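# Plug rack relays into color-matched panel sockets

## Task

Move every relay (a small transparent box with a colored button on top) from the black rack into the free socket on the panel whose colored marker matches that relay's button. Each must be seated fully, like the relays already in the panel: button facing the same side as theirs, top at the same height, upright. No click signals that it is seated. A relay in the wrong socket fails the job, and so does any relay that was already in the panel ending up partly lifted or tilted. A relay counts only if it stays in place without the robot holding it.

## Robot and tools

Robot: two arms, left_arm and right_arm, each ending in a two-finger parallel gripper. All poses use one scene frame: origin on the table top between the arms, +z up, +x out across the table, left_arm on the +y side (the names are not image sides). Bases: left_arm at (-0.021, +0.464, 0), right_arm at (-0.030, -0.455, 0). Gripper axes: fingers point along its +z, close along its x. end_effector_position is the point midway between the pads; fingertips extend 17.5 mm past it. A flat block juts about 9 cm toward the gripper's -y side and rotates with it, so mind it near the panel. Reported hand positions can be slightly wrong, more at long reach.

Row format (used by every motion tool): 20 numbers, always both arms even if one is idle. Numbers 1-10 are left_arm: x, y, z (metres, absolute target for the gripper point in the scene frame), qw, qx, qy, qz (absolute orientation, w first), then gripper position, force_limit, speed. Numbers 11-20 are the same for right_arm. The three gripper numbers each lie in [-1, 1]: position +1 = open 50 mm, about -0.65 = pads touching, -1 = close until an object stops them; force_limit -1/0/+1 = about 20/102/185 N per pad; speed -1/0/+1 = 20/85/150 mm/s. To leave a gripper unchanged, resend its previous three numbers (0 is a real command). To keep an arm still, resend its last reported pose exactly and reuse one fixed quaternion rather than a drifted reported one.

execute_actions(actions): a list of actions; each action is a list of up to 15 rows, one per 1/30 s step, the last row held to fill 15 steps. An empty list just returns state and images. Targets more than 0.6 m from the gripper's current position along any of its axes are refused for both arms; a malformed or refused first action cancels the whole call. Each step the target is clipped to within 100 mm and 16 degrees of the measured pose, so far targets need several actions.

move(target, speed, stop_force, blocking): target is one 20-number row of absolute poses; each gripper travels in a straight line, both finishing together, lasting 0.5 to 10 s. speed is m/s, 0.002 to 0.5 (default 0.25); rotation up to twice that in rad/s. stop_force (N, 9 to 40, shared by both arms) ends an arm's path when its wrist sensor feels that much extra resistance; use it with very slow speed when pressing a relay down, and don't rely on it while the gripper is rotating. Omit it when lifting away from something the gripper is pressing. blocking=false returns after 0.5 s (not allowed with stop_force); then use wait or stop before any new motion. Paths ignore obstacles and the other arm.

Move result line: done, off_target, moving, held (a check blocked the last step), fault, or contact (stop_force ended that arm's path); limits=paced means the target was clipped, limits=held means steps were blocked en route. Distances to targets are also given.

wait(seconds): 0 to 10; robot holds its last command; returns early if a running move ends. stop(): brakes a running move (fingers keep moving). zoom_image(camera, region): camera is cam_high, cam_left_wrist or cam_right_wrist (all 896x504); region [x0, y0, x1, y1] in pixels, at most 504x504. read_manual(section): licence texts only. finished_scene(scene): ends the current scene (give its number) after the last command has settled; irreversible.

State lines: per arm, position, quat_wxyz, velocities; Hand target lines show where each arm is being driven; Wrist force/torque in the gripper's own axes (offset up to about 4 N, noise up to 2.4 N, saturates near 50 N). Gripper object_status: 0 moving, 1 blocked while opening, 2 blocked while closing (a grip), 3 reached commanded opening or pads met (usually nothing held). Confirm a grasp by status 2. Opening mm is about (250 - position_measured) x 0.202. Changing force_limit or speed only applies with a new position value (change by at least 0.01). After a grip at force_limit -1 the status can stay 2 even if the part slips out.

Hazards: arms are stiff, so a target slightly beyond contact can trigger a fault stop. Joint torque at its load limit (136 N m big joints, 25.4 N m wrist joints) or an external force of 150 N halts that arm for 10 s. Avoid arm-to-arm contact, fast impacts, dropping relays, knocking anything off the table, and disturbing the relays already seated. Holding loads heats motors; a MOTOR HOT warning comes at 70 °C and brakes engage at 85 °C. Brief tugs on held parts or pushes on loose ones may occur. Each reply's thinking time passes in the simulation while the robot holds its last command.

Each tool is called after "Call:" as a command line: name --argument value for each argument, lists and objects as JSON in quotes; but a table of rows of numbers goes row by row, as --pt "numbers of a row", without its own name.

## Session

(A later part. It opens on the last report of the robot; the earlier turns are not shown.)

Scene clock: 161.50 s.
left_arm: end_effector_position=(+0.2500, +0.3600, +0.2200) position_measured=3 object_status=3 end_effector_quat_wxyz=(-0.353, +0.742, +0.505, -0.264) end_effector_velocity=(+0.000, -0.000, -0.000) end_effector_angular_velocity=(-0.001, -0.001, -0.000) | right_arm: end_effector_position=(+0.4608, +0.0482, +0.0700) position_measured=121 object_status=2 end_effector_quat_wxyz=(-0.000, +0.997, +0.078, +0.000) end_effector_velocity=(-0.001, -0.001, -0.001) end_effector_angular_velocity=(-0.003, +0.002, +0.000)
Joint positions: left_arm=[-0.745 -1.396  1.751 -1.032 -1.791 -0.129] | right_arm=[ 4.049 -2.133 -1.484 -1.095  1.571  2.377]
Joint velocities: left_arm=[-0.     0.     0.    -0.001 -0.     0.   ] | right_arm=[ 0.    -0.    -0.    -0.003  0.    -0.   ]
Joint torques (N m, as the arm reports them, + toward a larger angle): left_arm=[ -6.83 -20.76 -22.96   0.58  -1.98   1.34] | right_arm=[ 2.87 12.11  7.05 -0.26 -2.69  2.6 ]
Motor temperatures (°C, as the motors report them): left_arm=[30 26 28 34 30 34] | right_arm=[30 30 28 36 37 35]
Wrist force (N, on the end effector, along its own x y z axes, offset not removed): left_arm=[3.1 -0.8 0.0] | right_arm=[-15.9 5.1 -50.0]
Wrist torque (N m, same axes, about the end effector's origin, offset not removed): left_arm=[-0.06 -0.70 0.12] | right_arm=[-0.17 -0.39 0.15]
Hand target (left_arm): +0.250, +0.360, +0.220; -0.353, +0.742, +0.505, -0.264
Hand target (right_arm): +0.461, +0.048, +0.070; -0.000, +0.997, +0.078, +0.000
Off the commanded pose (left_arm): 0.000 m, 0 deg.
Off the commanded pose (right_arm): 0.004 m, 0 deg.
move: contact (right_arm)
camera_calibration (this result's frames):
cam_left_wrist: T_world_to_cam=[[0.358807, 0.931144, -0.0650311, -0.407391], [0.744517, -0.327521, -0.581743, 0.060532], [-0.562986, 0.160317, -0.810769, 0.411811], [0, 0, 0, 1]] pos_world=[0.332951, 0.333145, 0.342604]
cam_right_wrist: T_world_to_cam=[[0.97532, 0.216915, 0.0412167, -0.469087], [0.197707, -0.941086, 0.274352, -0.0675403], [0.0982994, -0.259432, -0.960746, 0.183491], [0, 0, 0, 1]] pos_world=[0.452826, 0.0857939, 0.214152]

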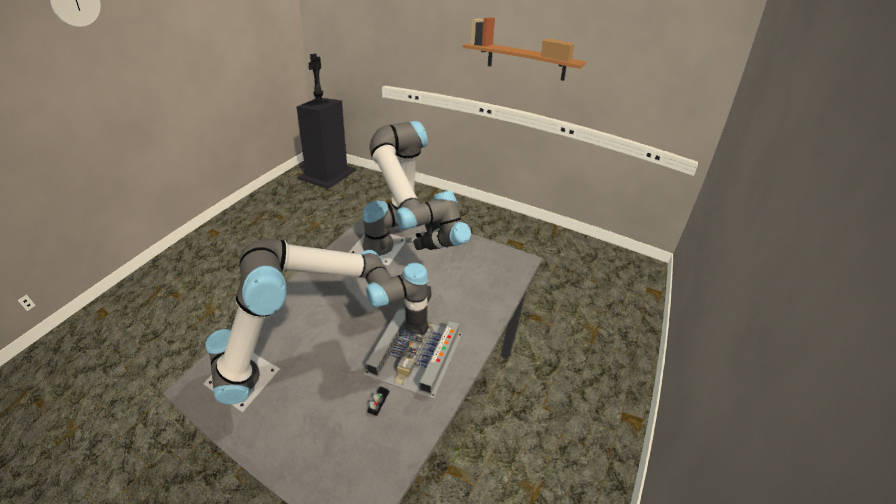

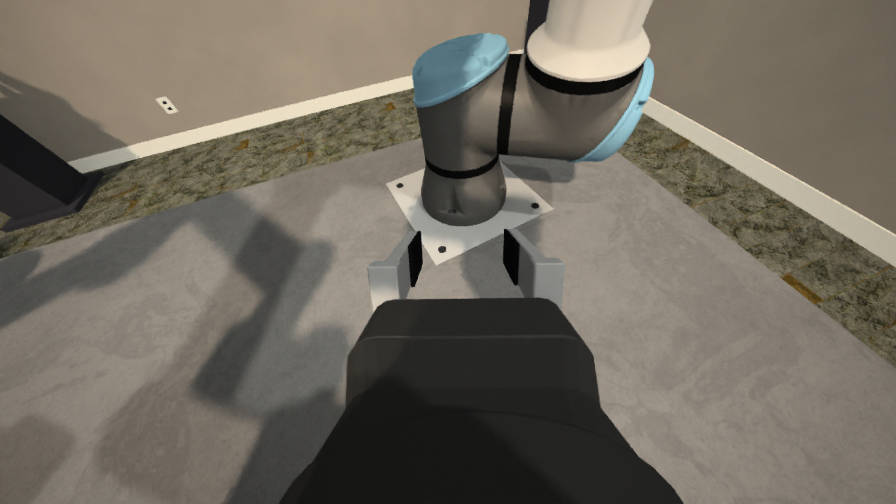

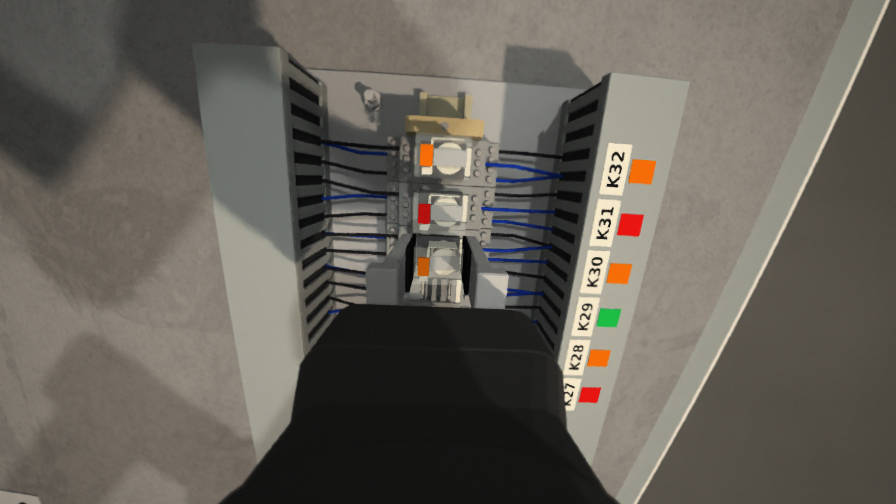

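Call:
execute_actions --actions '[[[0.25,0.36,0.22,-0.353,0.742,0.505,-0.264,1,0,0, 0.4607,0.0482,0.0700,0,0.99692,0.07846,0,-1,0,-0.5],[0.25,0.36,0.22,-0.353,0.742,0.505,-0.264,1,0,0, 0.4606,0.0482,0.0699,0,0.99692,0.07846,0,-1,0,-0.5],[0.25,0.36,0.22,-0.353,0.742,0.505,-0.264,1,0,0, 0.4606,0.0482,0.0698,0,0.99692,0.07846,0,-1,0,-0.5],[0.25,0.36,0.22,-0.353,0.742,0.505,-0.264,1,0,0, 0.4606,0.0482,0.0697,0,0.99692,0.07846,0,-1,0,-0.5]]]'

Scene clock: 165.17 s.
left_arm: end_effector_position=(+0.2500, +0.3600, +0.2200) position_measured=3 object_status=3 end_effector_quat_wxyz=(-0.353, +0.742, +0.505, -0.264) end_effector_velocity=(+0.000, -0.000, -0.000) end_effector_angular_velocity=(-0.001, -0.001, +0.000) | right_arm: end_effector_position=(+0.4607, +0.0482, +0.0700) position_measured=121 object_status=2 end_effector_quat_wxyz=(-0.000, +0.997, +0.078, +0.000) end_effector_velocity=(-0.000, +0.000, -0.001) end_effector_angular_velocity=(-0.000, -0.000, -0.000)
Joint positions: left_arm=[-0.745 -1.396  1.751 -1.032 -1.791 -0.129] | right_arm=[ 4.049 -2.133 -1.485 -1.095  1.571  2.377]
Joint velocities: left_arm=[-0.     0.    -0.    -0.001 -0.001 -0.   ] | right_arm=[ 0.    -0.001 -0.001  0.001 -0.     0.   ]
Joint torques (N m, as the arm reports them, + toward a larger angle): left_arm=[ -8.15 -20.43 -23.17   0.5   -1.77   1.34] | right_arm=[13.06 -4.29 -8.99  2.49 -2.65  2.58]
Motor temperatures (°C, as the motors report them): left_arm=[30 26 28 34 30 34] | right_arm=[30 30 28 36 37 35]
Wrist force (N, on the end effector, along its own x y z axes, offset not removed): left_arm=[4.0 -0.8 1.1] | right_arm=[-12.8 7.6 -50.0]
Wrist torque (N m, same axes, about the end effector's origin, offset not removed): left_arm=[-0.05 -0.90 0.05] | right_arm=[0.05 -0.53 0.11]
Hand target (left_arm): +0.250, +0.360, +0.220; -0.353, +0.742, +0.505, -0.264
Hand target (right_arm): +0.461, +0.048, +0.070; +0.000, +0.997, +0.078, +0.000
Off the commanded pose (left_arm): 0.000 m, 0 deg.
Off the commanded pose (right_arm): 0.000 m, 0 deg.
camera_calibration (this result's frames):
cam_left_wrist: T_world_to_cam=[[0.358807, 0.931144, -0.0650312, -0.407391], [0.744517, -0.327521, -0.581743, 0.060532], [-0.562986, 0.160317, -0.810769, 0.411811], [0, 0, 0, 1]] pos_world=[0.332951, 0.333145, 0.342604]
cam_right_wrist: T_world_to_cam=[[0.975305, 0.216933, 0.0414651, -0.469013], [0.197683, -0.941156, 0.274128, -0.06741], [0.0984927, -0.259162, -0.960799, 0.183418], [0, 0, 0, 1]] pos_world=[0.452692, 0.0858361, 0.214154]

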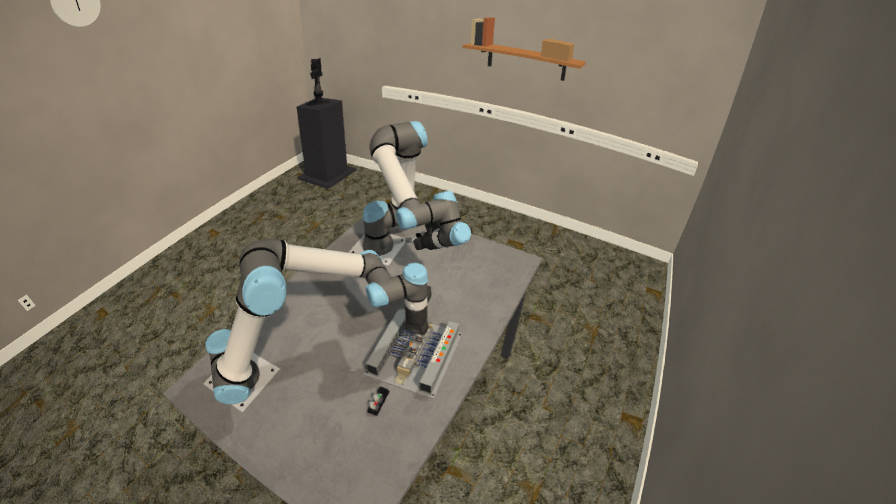

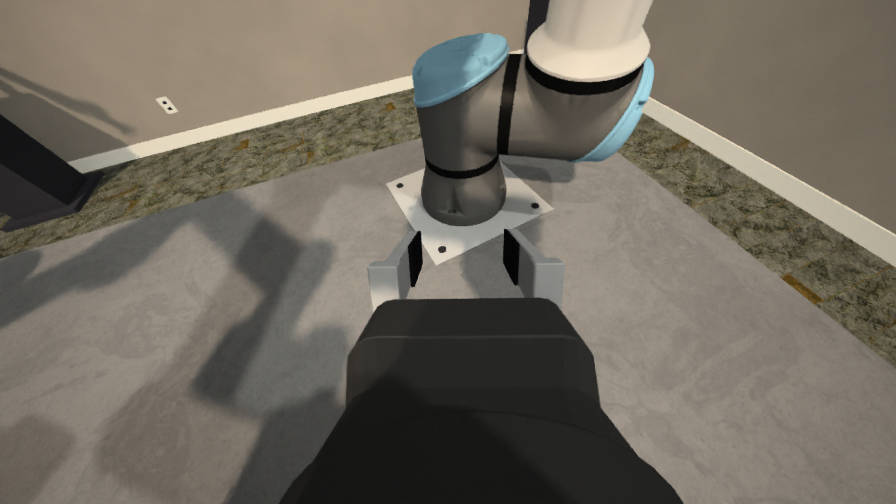

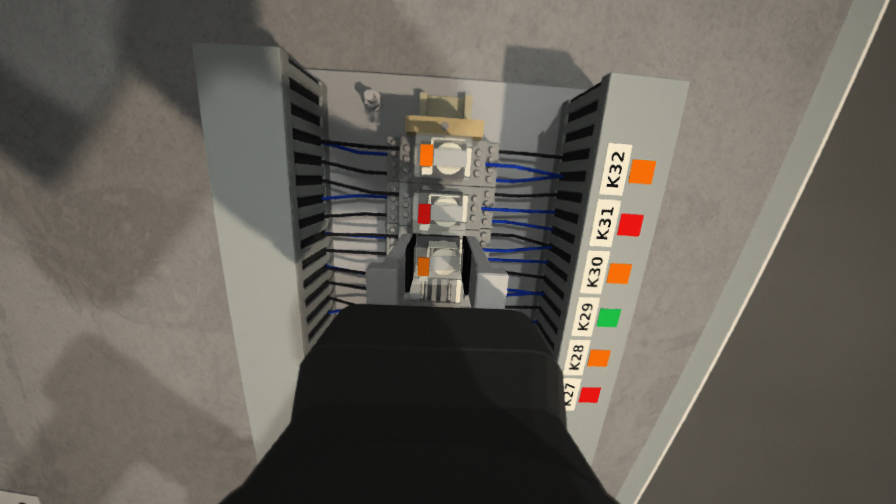

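Call:
execute_actions --actions '[[[0.25,0.36,0.22,-0.353,0.742,0.505,-0.264,1,0,0, 0.4606,0.0482,0.0699,0,0.99692,0.07846,0,-1,0,-0.5],[0.25,0.36,0.22,-0.353,0.742,0.505,-0.264,1,0,0, 0.4606,0.0482,0.0702,0,0.99692,0.07846,0,-1,0,-0.5],[0.25,0.36,0.22,-0.353,0.742,0.505,-0.264,1,0,0, 0.4606,0.0482,0.0705,0,0.99692,0.07846,0,-1,0,-0.5],[0.25,0.36,0.22,-0.353,0.742,0.505,-0.264,1,0,0, 0.4606,0.0482,0.0707,0,0.99692,0.07846,0,-1,0,-0.5],[0.25,0.36,0.22,-0.353,0.742,0.505,-0.264,1,0,0, 0.4606,0.0482,0.0707,0,0.99692,0.07846,0,-1,0,-0.5],[0.25,0.36,0.22,-0.353,0.742,0.505,-0.264,1,0,0, 0.4606,0.0482,0.0707,0,0.99692,0.07846,0,-1,0,-0.5],[0.25,0.36,0.22,-0.353,0.742,0.505,-0.264,1,0,0, 0.4606,0.0482,0.0707,0,0.99692,0.07846,0,0.5,0,-0.3]],[[0.25,0.36,0.22,-0.353,0.742,0.505,-0.264,1,0,0, 0.4606,0.0482,0.0707,0,0.99692,0.07846,0,0.5,0,-0.3]]]'

Call:
move --target '[0.25,0.36,0.22,-0.353,0.742,0.505,-0.264,1,0,0, 0.4606,0.0482,0.13,0,0.99692,0.07846,0,0.5,0,-0.3]' --speed 0.1

Call:
zoom_image --camera "cam_right_wrist" --region '[360, 130, 540, 320]'

Scene clock: 172.50 s.
left_arm: end_effector_position=(+0.2500, +0.3600, +0.2200) position_measured=3 object_status=3 end_effector_quat_wxyz=(-0.353, +0.742, +0.505, -0.264) end_effector_velocity=(-0.001, +0.000, -0.000) end_effector_angular_velocity=(+0.001, +0.002, -0.000) | right_arm: end_effector_position=(+0.4606, +0.0482, +0.0707) position_measured=78 object_status=3 end_effector_quat_wxyz=(+0.000, +0.997, +0.078, -0.000) end_effector_velocity=(+0.000, +0.000, -0.000) end_effector_angular_velocity=(+0.001, -0.001, -0.000)
Joint positions: left_arm=[-0.745 -1.396  1.751 -1.032 -1.791 -0.129] | right_arm=[ 4.049 -2.132 -1.484 -1.097  1.571  2.377]
Joint velocities: left_arm=[-0.    -0.     0.002  0.    -0.     0.   ] | right_arm=[-0.    -0.001  0.     0.002 -0.     0.   ]
Joint torques (N m, as the arm reports them, + toward a larger angle): left_arm=[ -8.5  -21.8  -23.1    0.56  -1.85   1.42] | right_arm=[ 9.07 62.3  33.96  4.8   1.38  1.34]
Motor temperatures (°C, as the motors report them): left_arm=[30 26 28 34 30 34] | right_arm=[30 30 28 36 37 35]
Wrist force (N, on the end effector, along its own x y z axes, offset not removed): left_arm=[3.0 -1.1 0.5] | right_arm=[2.1 -0.8 1.0]
Wrist torque (N m, same axes, about the end effector's origin, offset not removed): left_arm=[-0.09 -0.61 0.02] | right_arm=[-0.04 -0.32 -0.07]
Hand target (left_arm): +0.250, +0.360, +0.220; -0.353, +0.742, +0.505, -0.264
Hand target (right_arm): +0.461, +0.048, +0.071; -0.000, +0.997, +0.078, -0.000
Off the commanded pose (left_arm): 0.000 m, 0 deg.
Off the commanded pose (right_arm): 0.000 m, 0 deg.
camera_calibration (this result's frames):
cam_left_wrist: T_world_to_cam=[[0.358807, 0.931144, -0.0650312, -0.407391], [0.744517, -0.327521, -0.581743, 0.0605321], [-0.562985, 0.160317, -0.810769, 0.411811], [0, 0, 0, 1]] pos_world=[0.332951, 0.333145, 0.342604]
cam_right_wrist: T_world_to_cam=[[0.975313, 0.216965, 0.0411151, -0.468944], [0.197772, -0.941043, 0.274452, -0.0676927], [0.0982378, -0.259546, -0.960721, 0.184211], [0, 0, 0, 1]] pos_world=[0.452658, 0.0858539, 0.214835]

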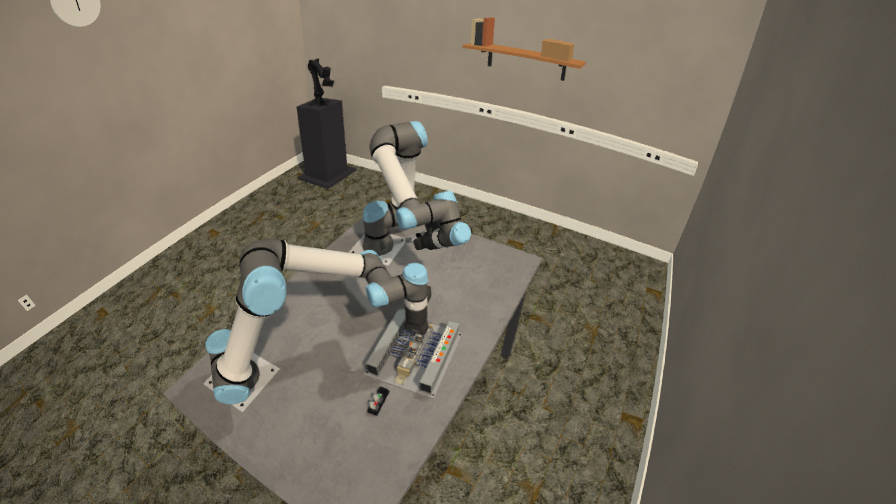

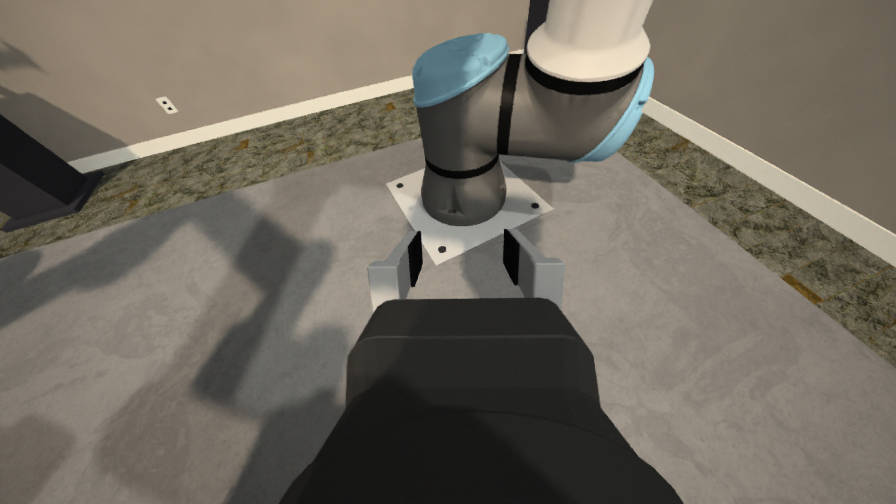

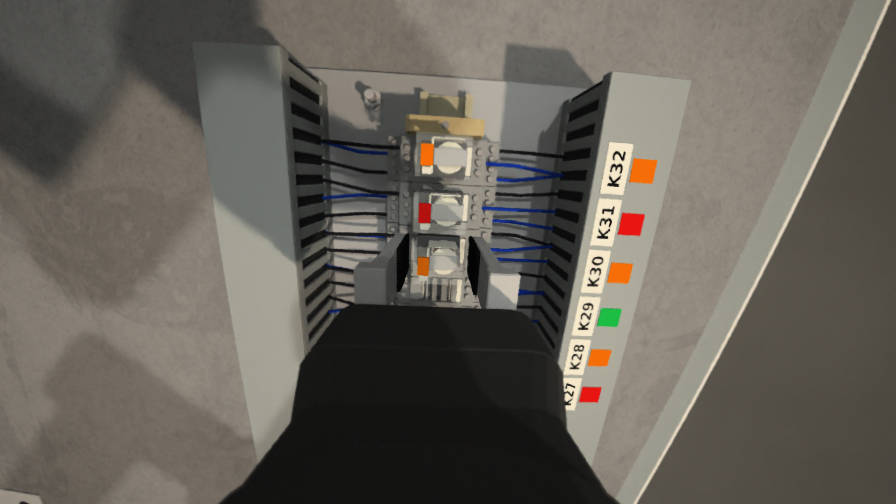

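Scene clock: 173.57 s.
left_arm: end_effector_position=(+0.2500, +0.3600, +0.2200) position_measured=3 object_status=3 end_effector_quat_wxyz=(-0.353, +0.742, +0.505, -0.264) end_effector_velocity=(+0.001, -0.000, +0.000) end_effector_angular_velocity=(-0.001, -0.002, -0.001) | right_arm: end_effector_position=(+0.4607, +0.0483, +0.1297) position_measured=78 object_status=3 end_effector_quat_wxyz=(-0.000, +0.997, +0.078, +0.000) end_effector_velocity=(-0.000, -0.000, +0.003) end_effector_angular_velocity=(-0.000, +0.000, -0.000)
Joint positions: left_arm=[-0.745 -1.396  1.751 -1.032 -1.791 -0.129] | right_arm=[ 4.049 -2.077 -1.408 -1.228  1.571  2.377]
Joint velocities: left_arm=[-0.001  0.    -0.002 -0.     0.     0.   ] | right_arm=[-0.     0.002  0.004 -0.007  0.    -0.   ]
Joint torques (N m, as the arm reports them, + toward a larger angle): left_arm=[ -6.79 -23.41 -22.66   0.54  -1.84   1.37] | right_arm=[ 4.11 61.46 34.44  1.96  0.5   0.08]
Motor temperatures (°C, as the motors report them): left_arm=[30 26 28 34 30 34] | right_arm=[30 30 28 36 37 35]
Wrist force (N, on the end effector, along its own x y z axes, offset not removed): left_arm=[3.2 -1.4 0.5] | right_arm=[0.9 -0.4 0.3]
Wrist torque (N m, same axes, about the end effector's origin, offset not removed): left_arm=[-0.22 -0.72 0.01] | right_arm=[0.03 -0.10 0.07]
Hand target (left_arm): +0.250, +0.360, +0.220; -0.353, +0.742, +0.505, -0.264
Hand target (right_arm): +0.461, +0.048, +0.130; -0.000, +0.997, +0.078, +0.000
Off the commanded pose (left_arm): 0.000 m, 0 deg.
Off the commanded pose (right_arm): 0.000 m, 0 deg.
move: done
camera_calibration (this result's frames):
cam_left_wrist: T_world_to_cam=[[0.358807, 0.931144, -0.0650312, -0.407391], [0.744517, -0.327521, -0.581743, 0.060532], [-0.562986, 0.160317, -0.810769, 0.411811], [0, 0, 0, 1]] pos_world=[0.332951, 0.333145, 0.342604]
cam_right_wrist: T_world_to_cam=[[0.975312, 0.216963, 0.0411577, -0.471478], [0.197763, -0.941057, 0.274411, -0.0837926], [0.0982689, -0.259497, -0.960731, 0.240935], [0, 0, 0, 1]] pos_world=[0.452733, 0.0859615, 0.273872]

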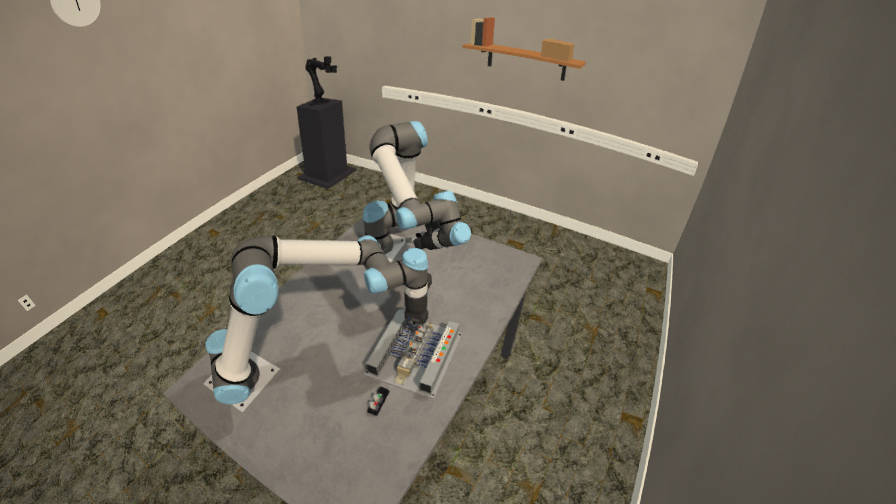

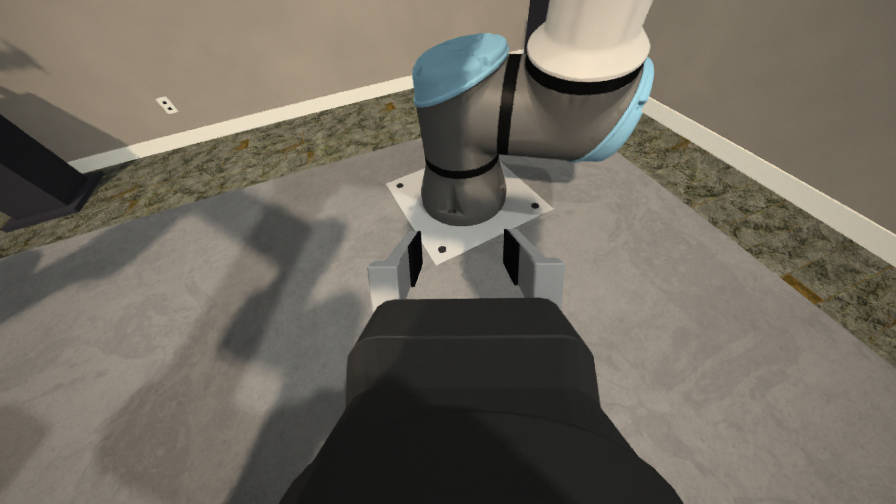

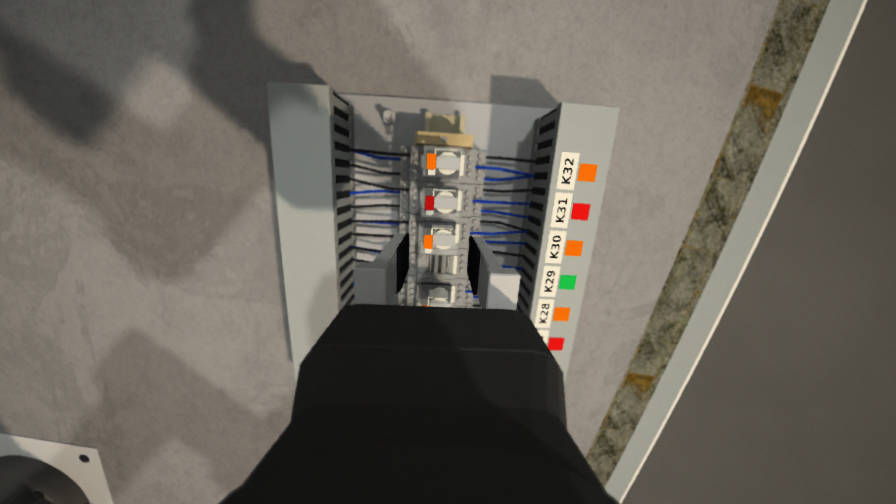

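Region (360, 130, 540, 320) of cam_right_wrist's 896x504 image, scaled by 2.653, with more detail than that image has; it fills the left 477 columns of this view, and the rest is white.

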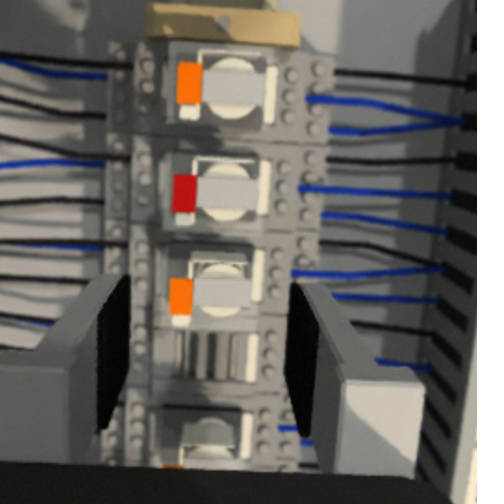

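Call:
move --target '[0.25,0.36,0.22,-0.353,0.742,0.505,-0.264,1,0,0, 0.468,-0.12,0.15,0,0.6428,0.7660,0,0.5,0,-0.3]' --speed 0.45

Call:
move --target '[0.25,0.36,0.22,-0.353,0.742,0.505,-0.264,1,0,0, 0.4700,-0.2461,0.095,0,-0.0872,0.9962,0,0.5,0,-0.3]' --speed 0.45

Call:
zoom_image --camera "cam_right_wrist" --region '[340, 150, 540, 330]'

Scene clock: 184.23 s.
left_arm: end_effector_position=(+0.2500, +0.3600, +0.2200) position_measured=3 object_status=3 end_effector_quat_wxyz=(-0.353, +0.742, +0.505, -0.264) end_effector_velocity=(-0.000, +0.000, -0.000) end_effector_angular_velocity=(+0.001, +0.001, -0.000) | right_arm: end_effector_position=(+0.4678, -0.1198, +0.1502) position_measured=78 object_status=3 end_effector_quat_wxyz=(-0.000, +0.643, +0.766, +0.000) end_effector_velocity=(-0.000, -0.001, +0.000) end_effector_angular_velocity=(+0.001, +0.001, +0.011)
Joint positions: left_arm=[-0.745 -1.396  1.751 -1.032 -1.791 -0.129] | right_arm=[ 3.877 -1.913 -1.595 -1.205  1.571  0.618]
Joint velocities: left_arm=[-0.001 -0.     0.001 -0.    -0.    -0.   ] | right_arm=[-0.001  0.    -0.001 -0.     0.002 -0.013]
Joint torques (N m, as the arm reports them, + toward a larger angle): left_arm=[ -8.19 -22.12 -23.37   0.45  -1.71   1.17] | right_arm=[-12.58  54.31  12.99   4.88   1.49  -1.81]
Motor temperatures (°C, as the motors report them): left_arm=[30 26 28 34 30 34] | right_arm=[30 30 28 36 37 35]
Wrist force (N, on the end effector, along its own x y z axes, offset not removed): left_arm=[2.9 -0.4 0.3] | right_arm=[2.0 1.1 0.0]
Wrist torque (N m, same axes, about the end effector's origin, offset not removed): left_arm=[0.01 -0.69 0.10] | right_arm=[0.28 -0.42 0.05]
Hand target (left_arm): +0.250, +0.360, +0.220; -0.353, +0.742, +0.505, -0.264
Hand target (right_arm): +0.468, -0.120, +0.150; -0.000, +0.643, +0.766, +0.000
Off the commanded pose (left_arm): 0.000 m, 0 deg.
Off the commanded pose (right_arm): 0.000 m, 0 deg.
move: done
camera_calibration (this result's frames):
cam_left_wrist: T_world_to_cam=[[0.358807, 0.931144, -0.0650311, -0.407391], [0.744517, -0.327521, -0.581743, 0.060532], [-0.562986, 0.160317, -0.810769, 0.411811], [0, 0, 0, 1]] pos_world=[0.332951, 0.333145, 0.342604]
cam_right_wrist: T_world_to_cam=[[-0.23266, 0.971678, 0.0413782, 0.212678], [0.937756, 0.212852, 0.274423, -0.457002], [0.257843, 0.10265, -0.960718, 0.184975], [0, 0, 0, 1]] pos_world=[0.430343, -0.128369, 0.294321]

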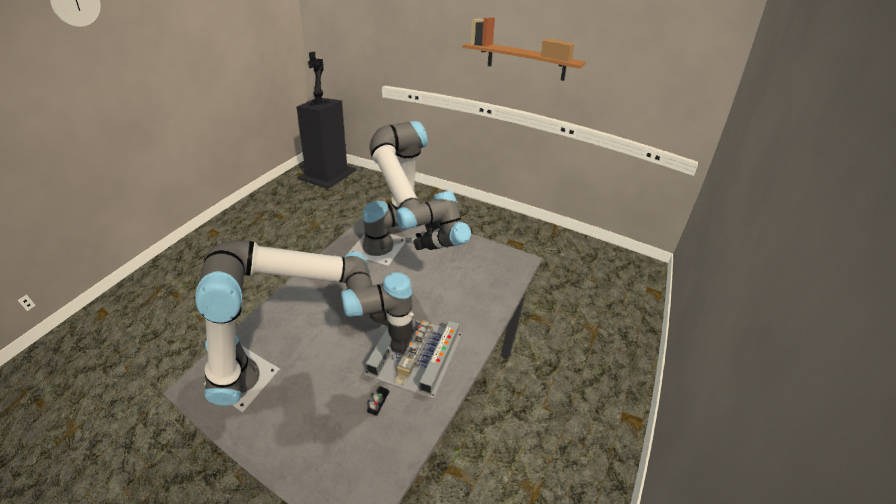

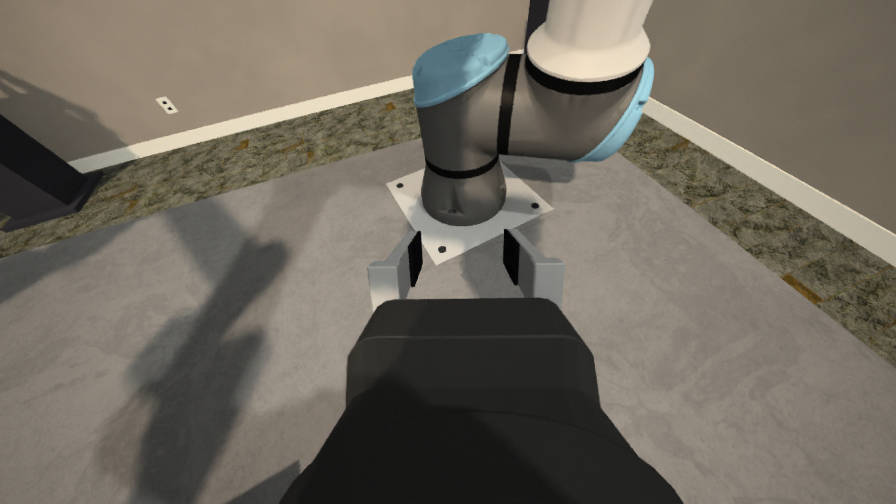

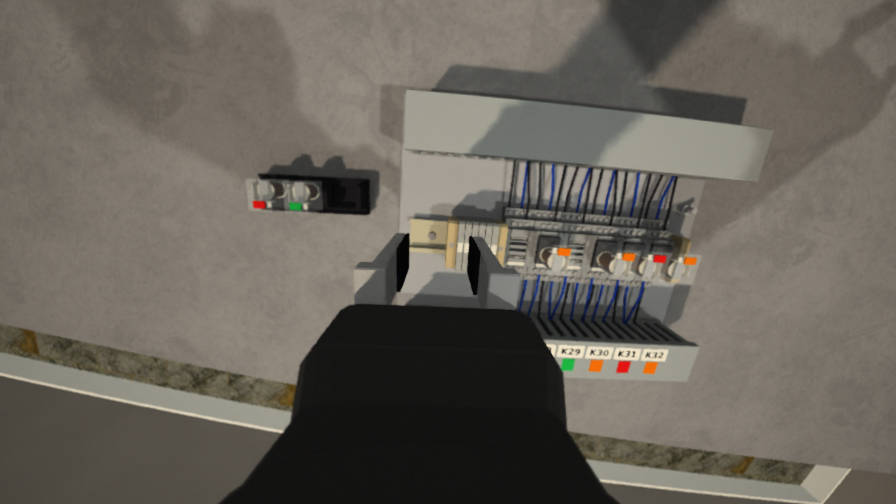

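Scene clock: 186.63 s.
left_arm: end_effector_position=(+0.2500, +0.3600, +0.2200) position_measured=3 object_status=3 end_effector_quat_wxyz=(-0.353, +0.742, +0.505, -0.264) end_effector_velocity=(+0.000, -0.000, -0.000) end_effector_angular_velocity=(-0.001, -0.001, -0.000) | right_arm: end_effector_position=(+0.4698, -0.2461, +0.0951) position_measured=78 object_status=3 end_effector_quat_wxyz=(-0.000, -0.087, +0.996, +0.000) end_effector_velocity=(+0.000, -0.001, -0.000) end_effector_angular_velocity=(+0.002, +0.000, +0.011)
Joint positions: left_arm=[-0.745 -1.396  1.751 -1.032 -1.791 -0.129] | right_arm=[ 3.772 -1.806 -1.895 -1.012  1.571 -1.058]
Joint velocities: left_arm=[-0.    -0.     0.    -0.001 -0.     0.   ] | right_arm=[-0.002  0.    -0.002  0.002  0.002 -0.013]
Joint torques (N m, as the arm reports them, + toward a larger angle): left_arm=[ -8.51 -21.58 -23.81   0.64  -1.71   1.25] | right_arm=[-12.21  47.94  11.51   4.48   1.32  -2.01]
Motor temperatures (°C, as the motors report them): left_arm=[30 26 28 34 30 34] | right_arm=[30 30 28 36 37 35]
Wrist force (N, on the end effector, along its own x y z axes, offset not removed): left_arm=[4.3 -0.6 1.0] | right_arm=[2.2 2.1 -0.5]
Wrist torque (N m, same axes, about the end effector's origin, offset not removed): left_arm=[-0.01 -0.81 0.00] | right_arm=[0.37 -0.37 0.00]
Hand target (left_arm): +0.250, +0.360, +0.220; -0.353, +0.742, +0.505, -0.264
Hand target (right_arm): +0.470, -0.246, +0.095; -0.000, -0.087, +0.996, +0.000
Off the commanded pose (left_arm): 0.000 m, 0 deg.
Off the commanded pose (right_arm): 0.000 m, 0 deg.
move: done
camera_calibration (this result's frames):
cam_left_wrist: T_world_to_cam=[[0.358807, 0.931144, -0.0650311, -0.407391], [0.744517, -0.327521, -0.581743, 0.060532], [-0.562986, 0.160317, -0.810769, 0.411811], [0, 0, 0, 1]] pos_world=[0.332951, 0.333145, 0.342604]
cam_right_wrist: T_world_to_cam=[[-0.971655, -0.232797, 0.0411323, 0.388882], [-0.213041, 0.937694, 0.274487, 0.302161], [-0.102469, 0.257944, -0.960711, 0.352056], [0, 0, 0, 1]] pos_world=[0.478307, -0.283615, 0.239289]

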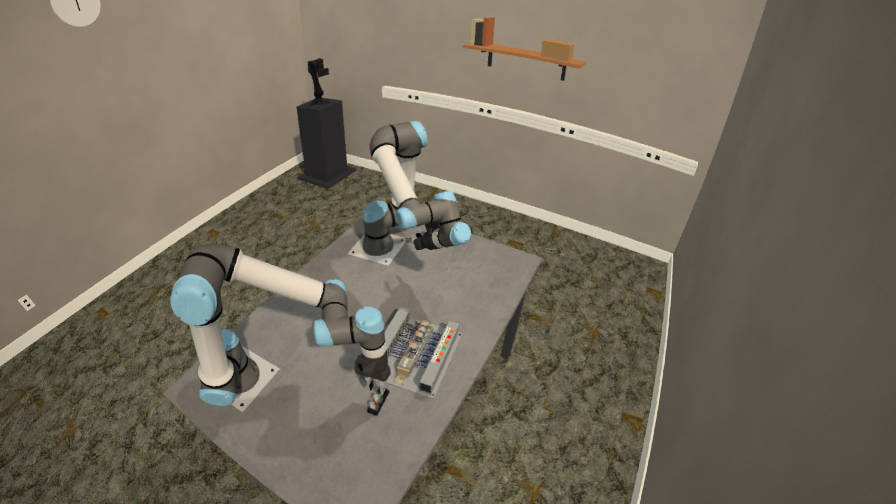

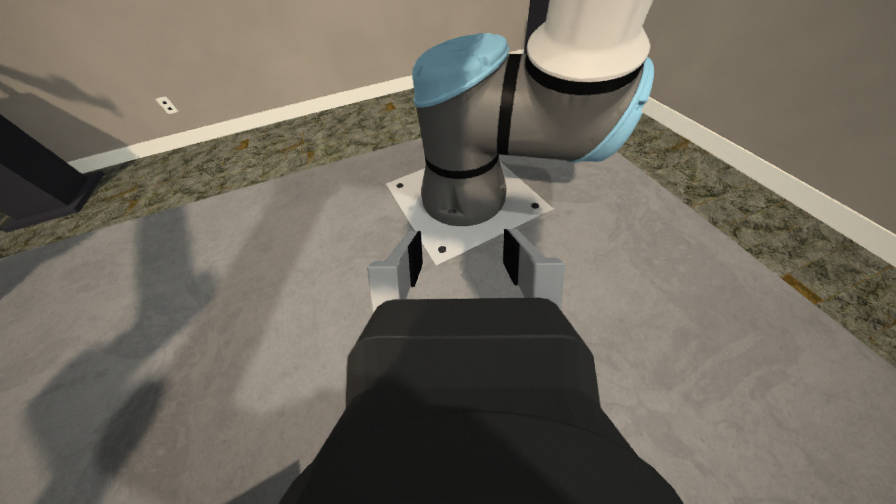

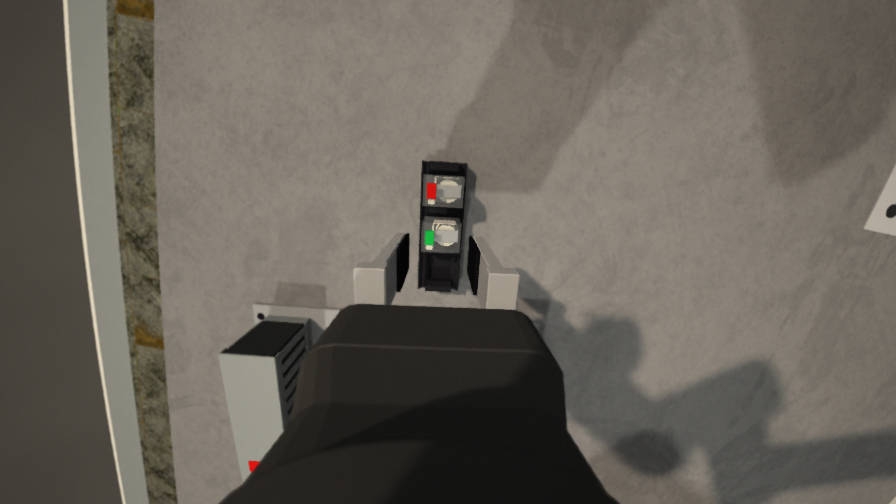

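Region (340, 150, 540, 330) of cam_right_wrist's 896x504 image, scaled by 2.520, with more detail than that image has; it fills the top 454 rows of this view, and the rest is white.

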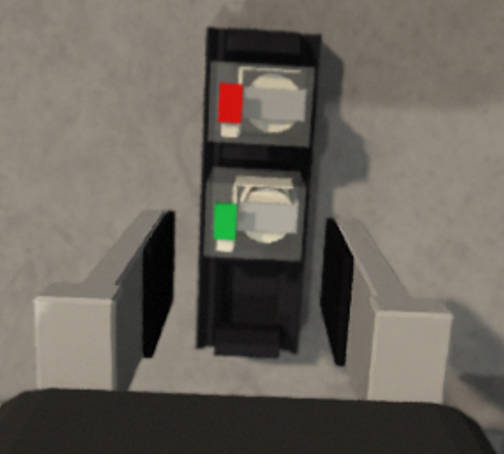

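Call:
move --target '[0.25,0.36,0.22,-0.353,0.742,0.505,-0.264,1,0,0, 0.4701,-0.2521,0.074,0,-0.0872,0.9962,0,0.5,0,-0.3]' --speed 0.06

Call:
zoom_image --camera "cam_right_wrist" --region '[340, 150, 540, 330]'

Scene clock: 192.60 s.
left_arm: end_effector_position=(+0.2500, +0.3600, +0.2200) position_measured=3 object_status=3 end_effector_quat_wxyz=(-0.353, +0.742, +0.505, -0.264) end_effector_velocity=(+0.001, -0.001, +0.000) end_effector_angular_velocity=(-0.001, -0.002, -0.001) | right_arm: end_effector_position=(+0.4700, -0.2521, +0.0742) position_measured=78 object_status=3 end_effector_quat_wxyz=(-0.000, -0.087, +0.996, +0.000) end_effector_velocity=(+0.000, -0.000, -0.002) end_effector_angular_velocity=(+0.001, -0.001, +0.000)
Joint positions: left_arm=[-0.745 -1.396  1.751 -1.032 -1.791 -0.129] | right_arm=[ 3.762 -1.83  -1.928 -0.955  1.571 -1.069]
Joint velocities: left_arm=[-0.    -0.    -0.002 -0.     0.    -0.   ] | right_arm=[-0.001 -0.002 -0.002  0.006 -0.    -0.001]
Joint torques (N m, as the arm reports them, + toward a larger angle): left_arm=[ -7.06 -21.49 -22.33   0.42  -1.72   1.44] | right_arm=[-11.36  18.62  10.6    4.73  -1.86  -2.11]
Motor temperatures (°C, as the motors report them): left_arm=[30 26 28 34 30 34] | right_arm=[30 30 28 36 37 35]
Wrist force (N, on the end effector, along its own x y z axes, offset not removed): left_arm=[2.0 1.3 0.8] | right_arm=[1.1 0.6 -0.2]
Wrist torque (N m, same axes, about the end effector's origin, offset not removed): left_arm=[0.37 -0.50 0.08] | right_arm=[0.20 -0.22 0.00]
Hand target (left_arm): +0.250, +0.360, +0.220; -0.353, +0.742, +0.505, -0.264
Hand target (right_arm): +0.470, -0.252, +0.074; -0.000, -0.087, +0.996, +0.000
Off the commanded pose (left_arm): 0.000 m, 0 deg.
Off the commanded pose (right_arm): 0.000 m, 0 deg.
move: done
camera_calibration (this result's frames):
cam_left_wrist: T_world_to_cam=[[0.358807, 0.931144, -0.0650312, -0.407391], [0.744517, -0.327521, -0.581743, 0.060532], [-0.562985, 0.160317, -0.810769, 0.411811], [0, 0, 0, 1]] pos_world=[0.332951, 0.333145, 0.342604]
cam_right_wrist: T_world_to_cam=[[-0.971355, -0.234042, 0.0411477, 0.388175], [-0.21424, 0.937428, 0.274462, 0.314063], [-0.102808, 0.257784, -0.960717, 0.333664], [0, 0, 0, 1]] pos_world=[0.478645, -0.289576, 0.218386]

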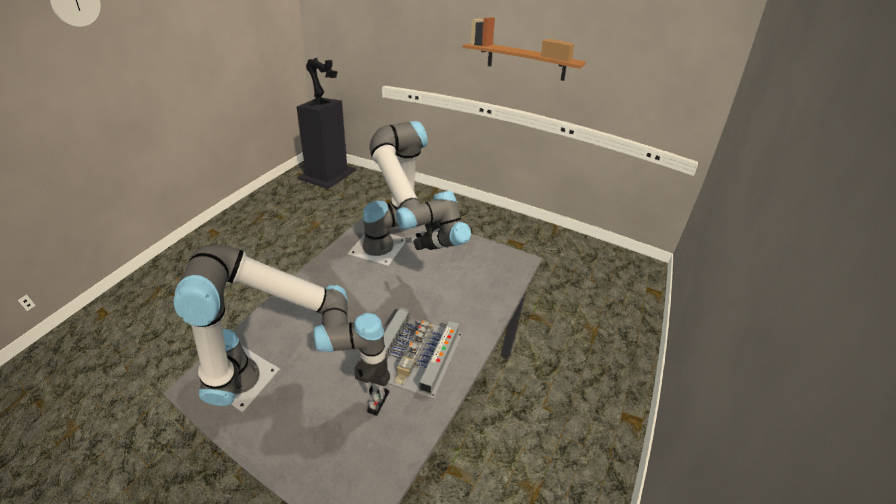

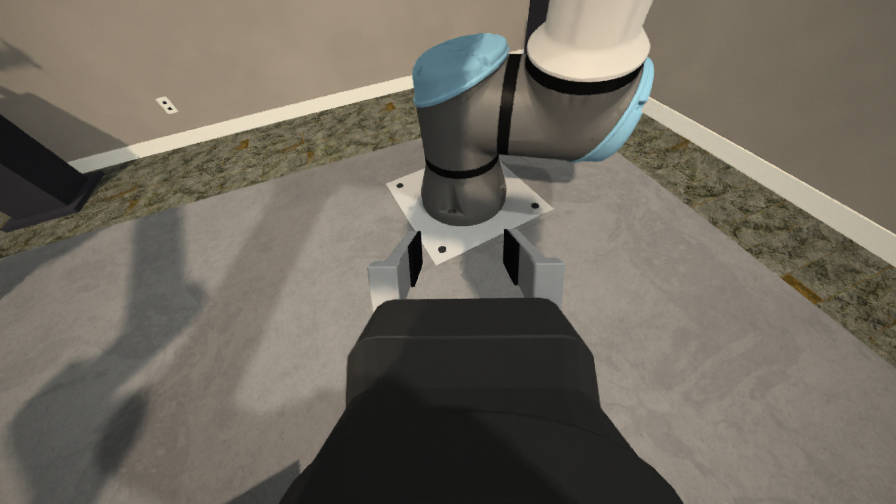

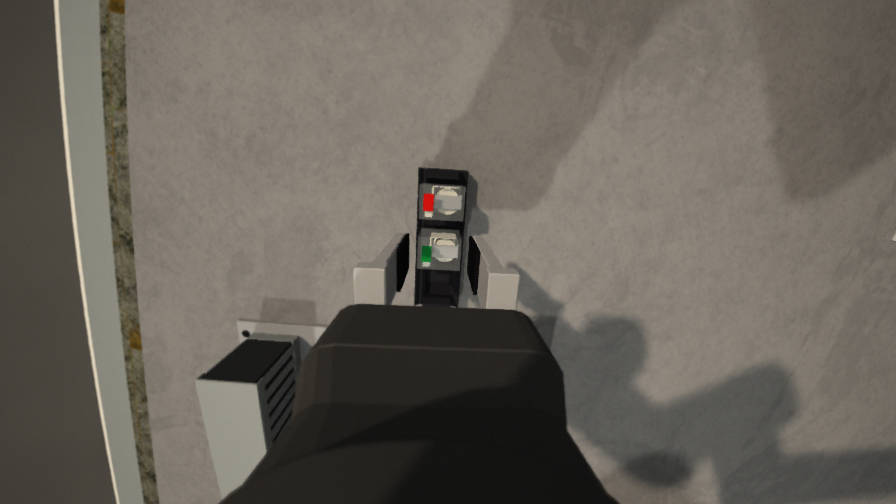

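Region (340, 150, 540, 330) of cam_right_wrist's 896x504 image, scaled by 2.520, with more detail than that image has; it fills the top 454 rows of this view, and the rest is white.

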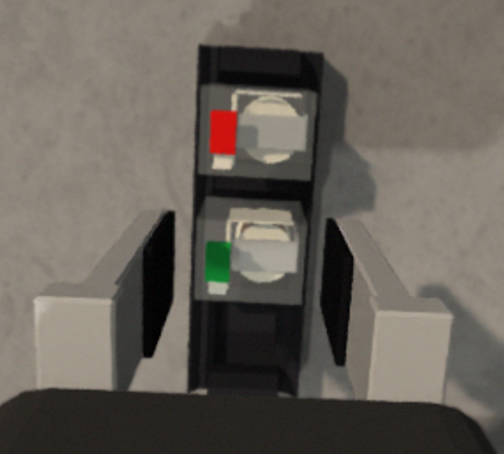

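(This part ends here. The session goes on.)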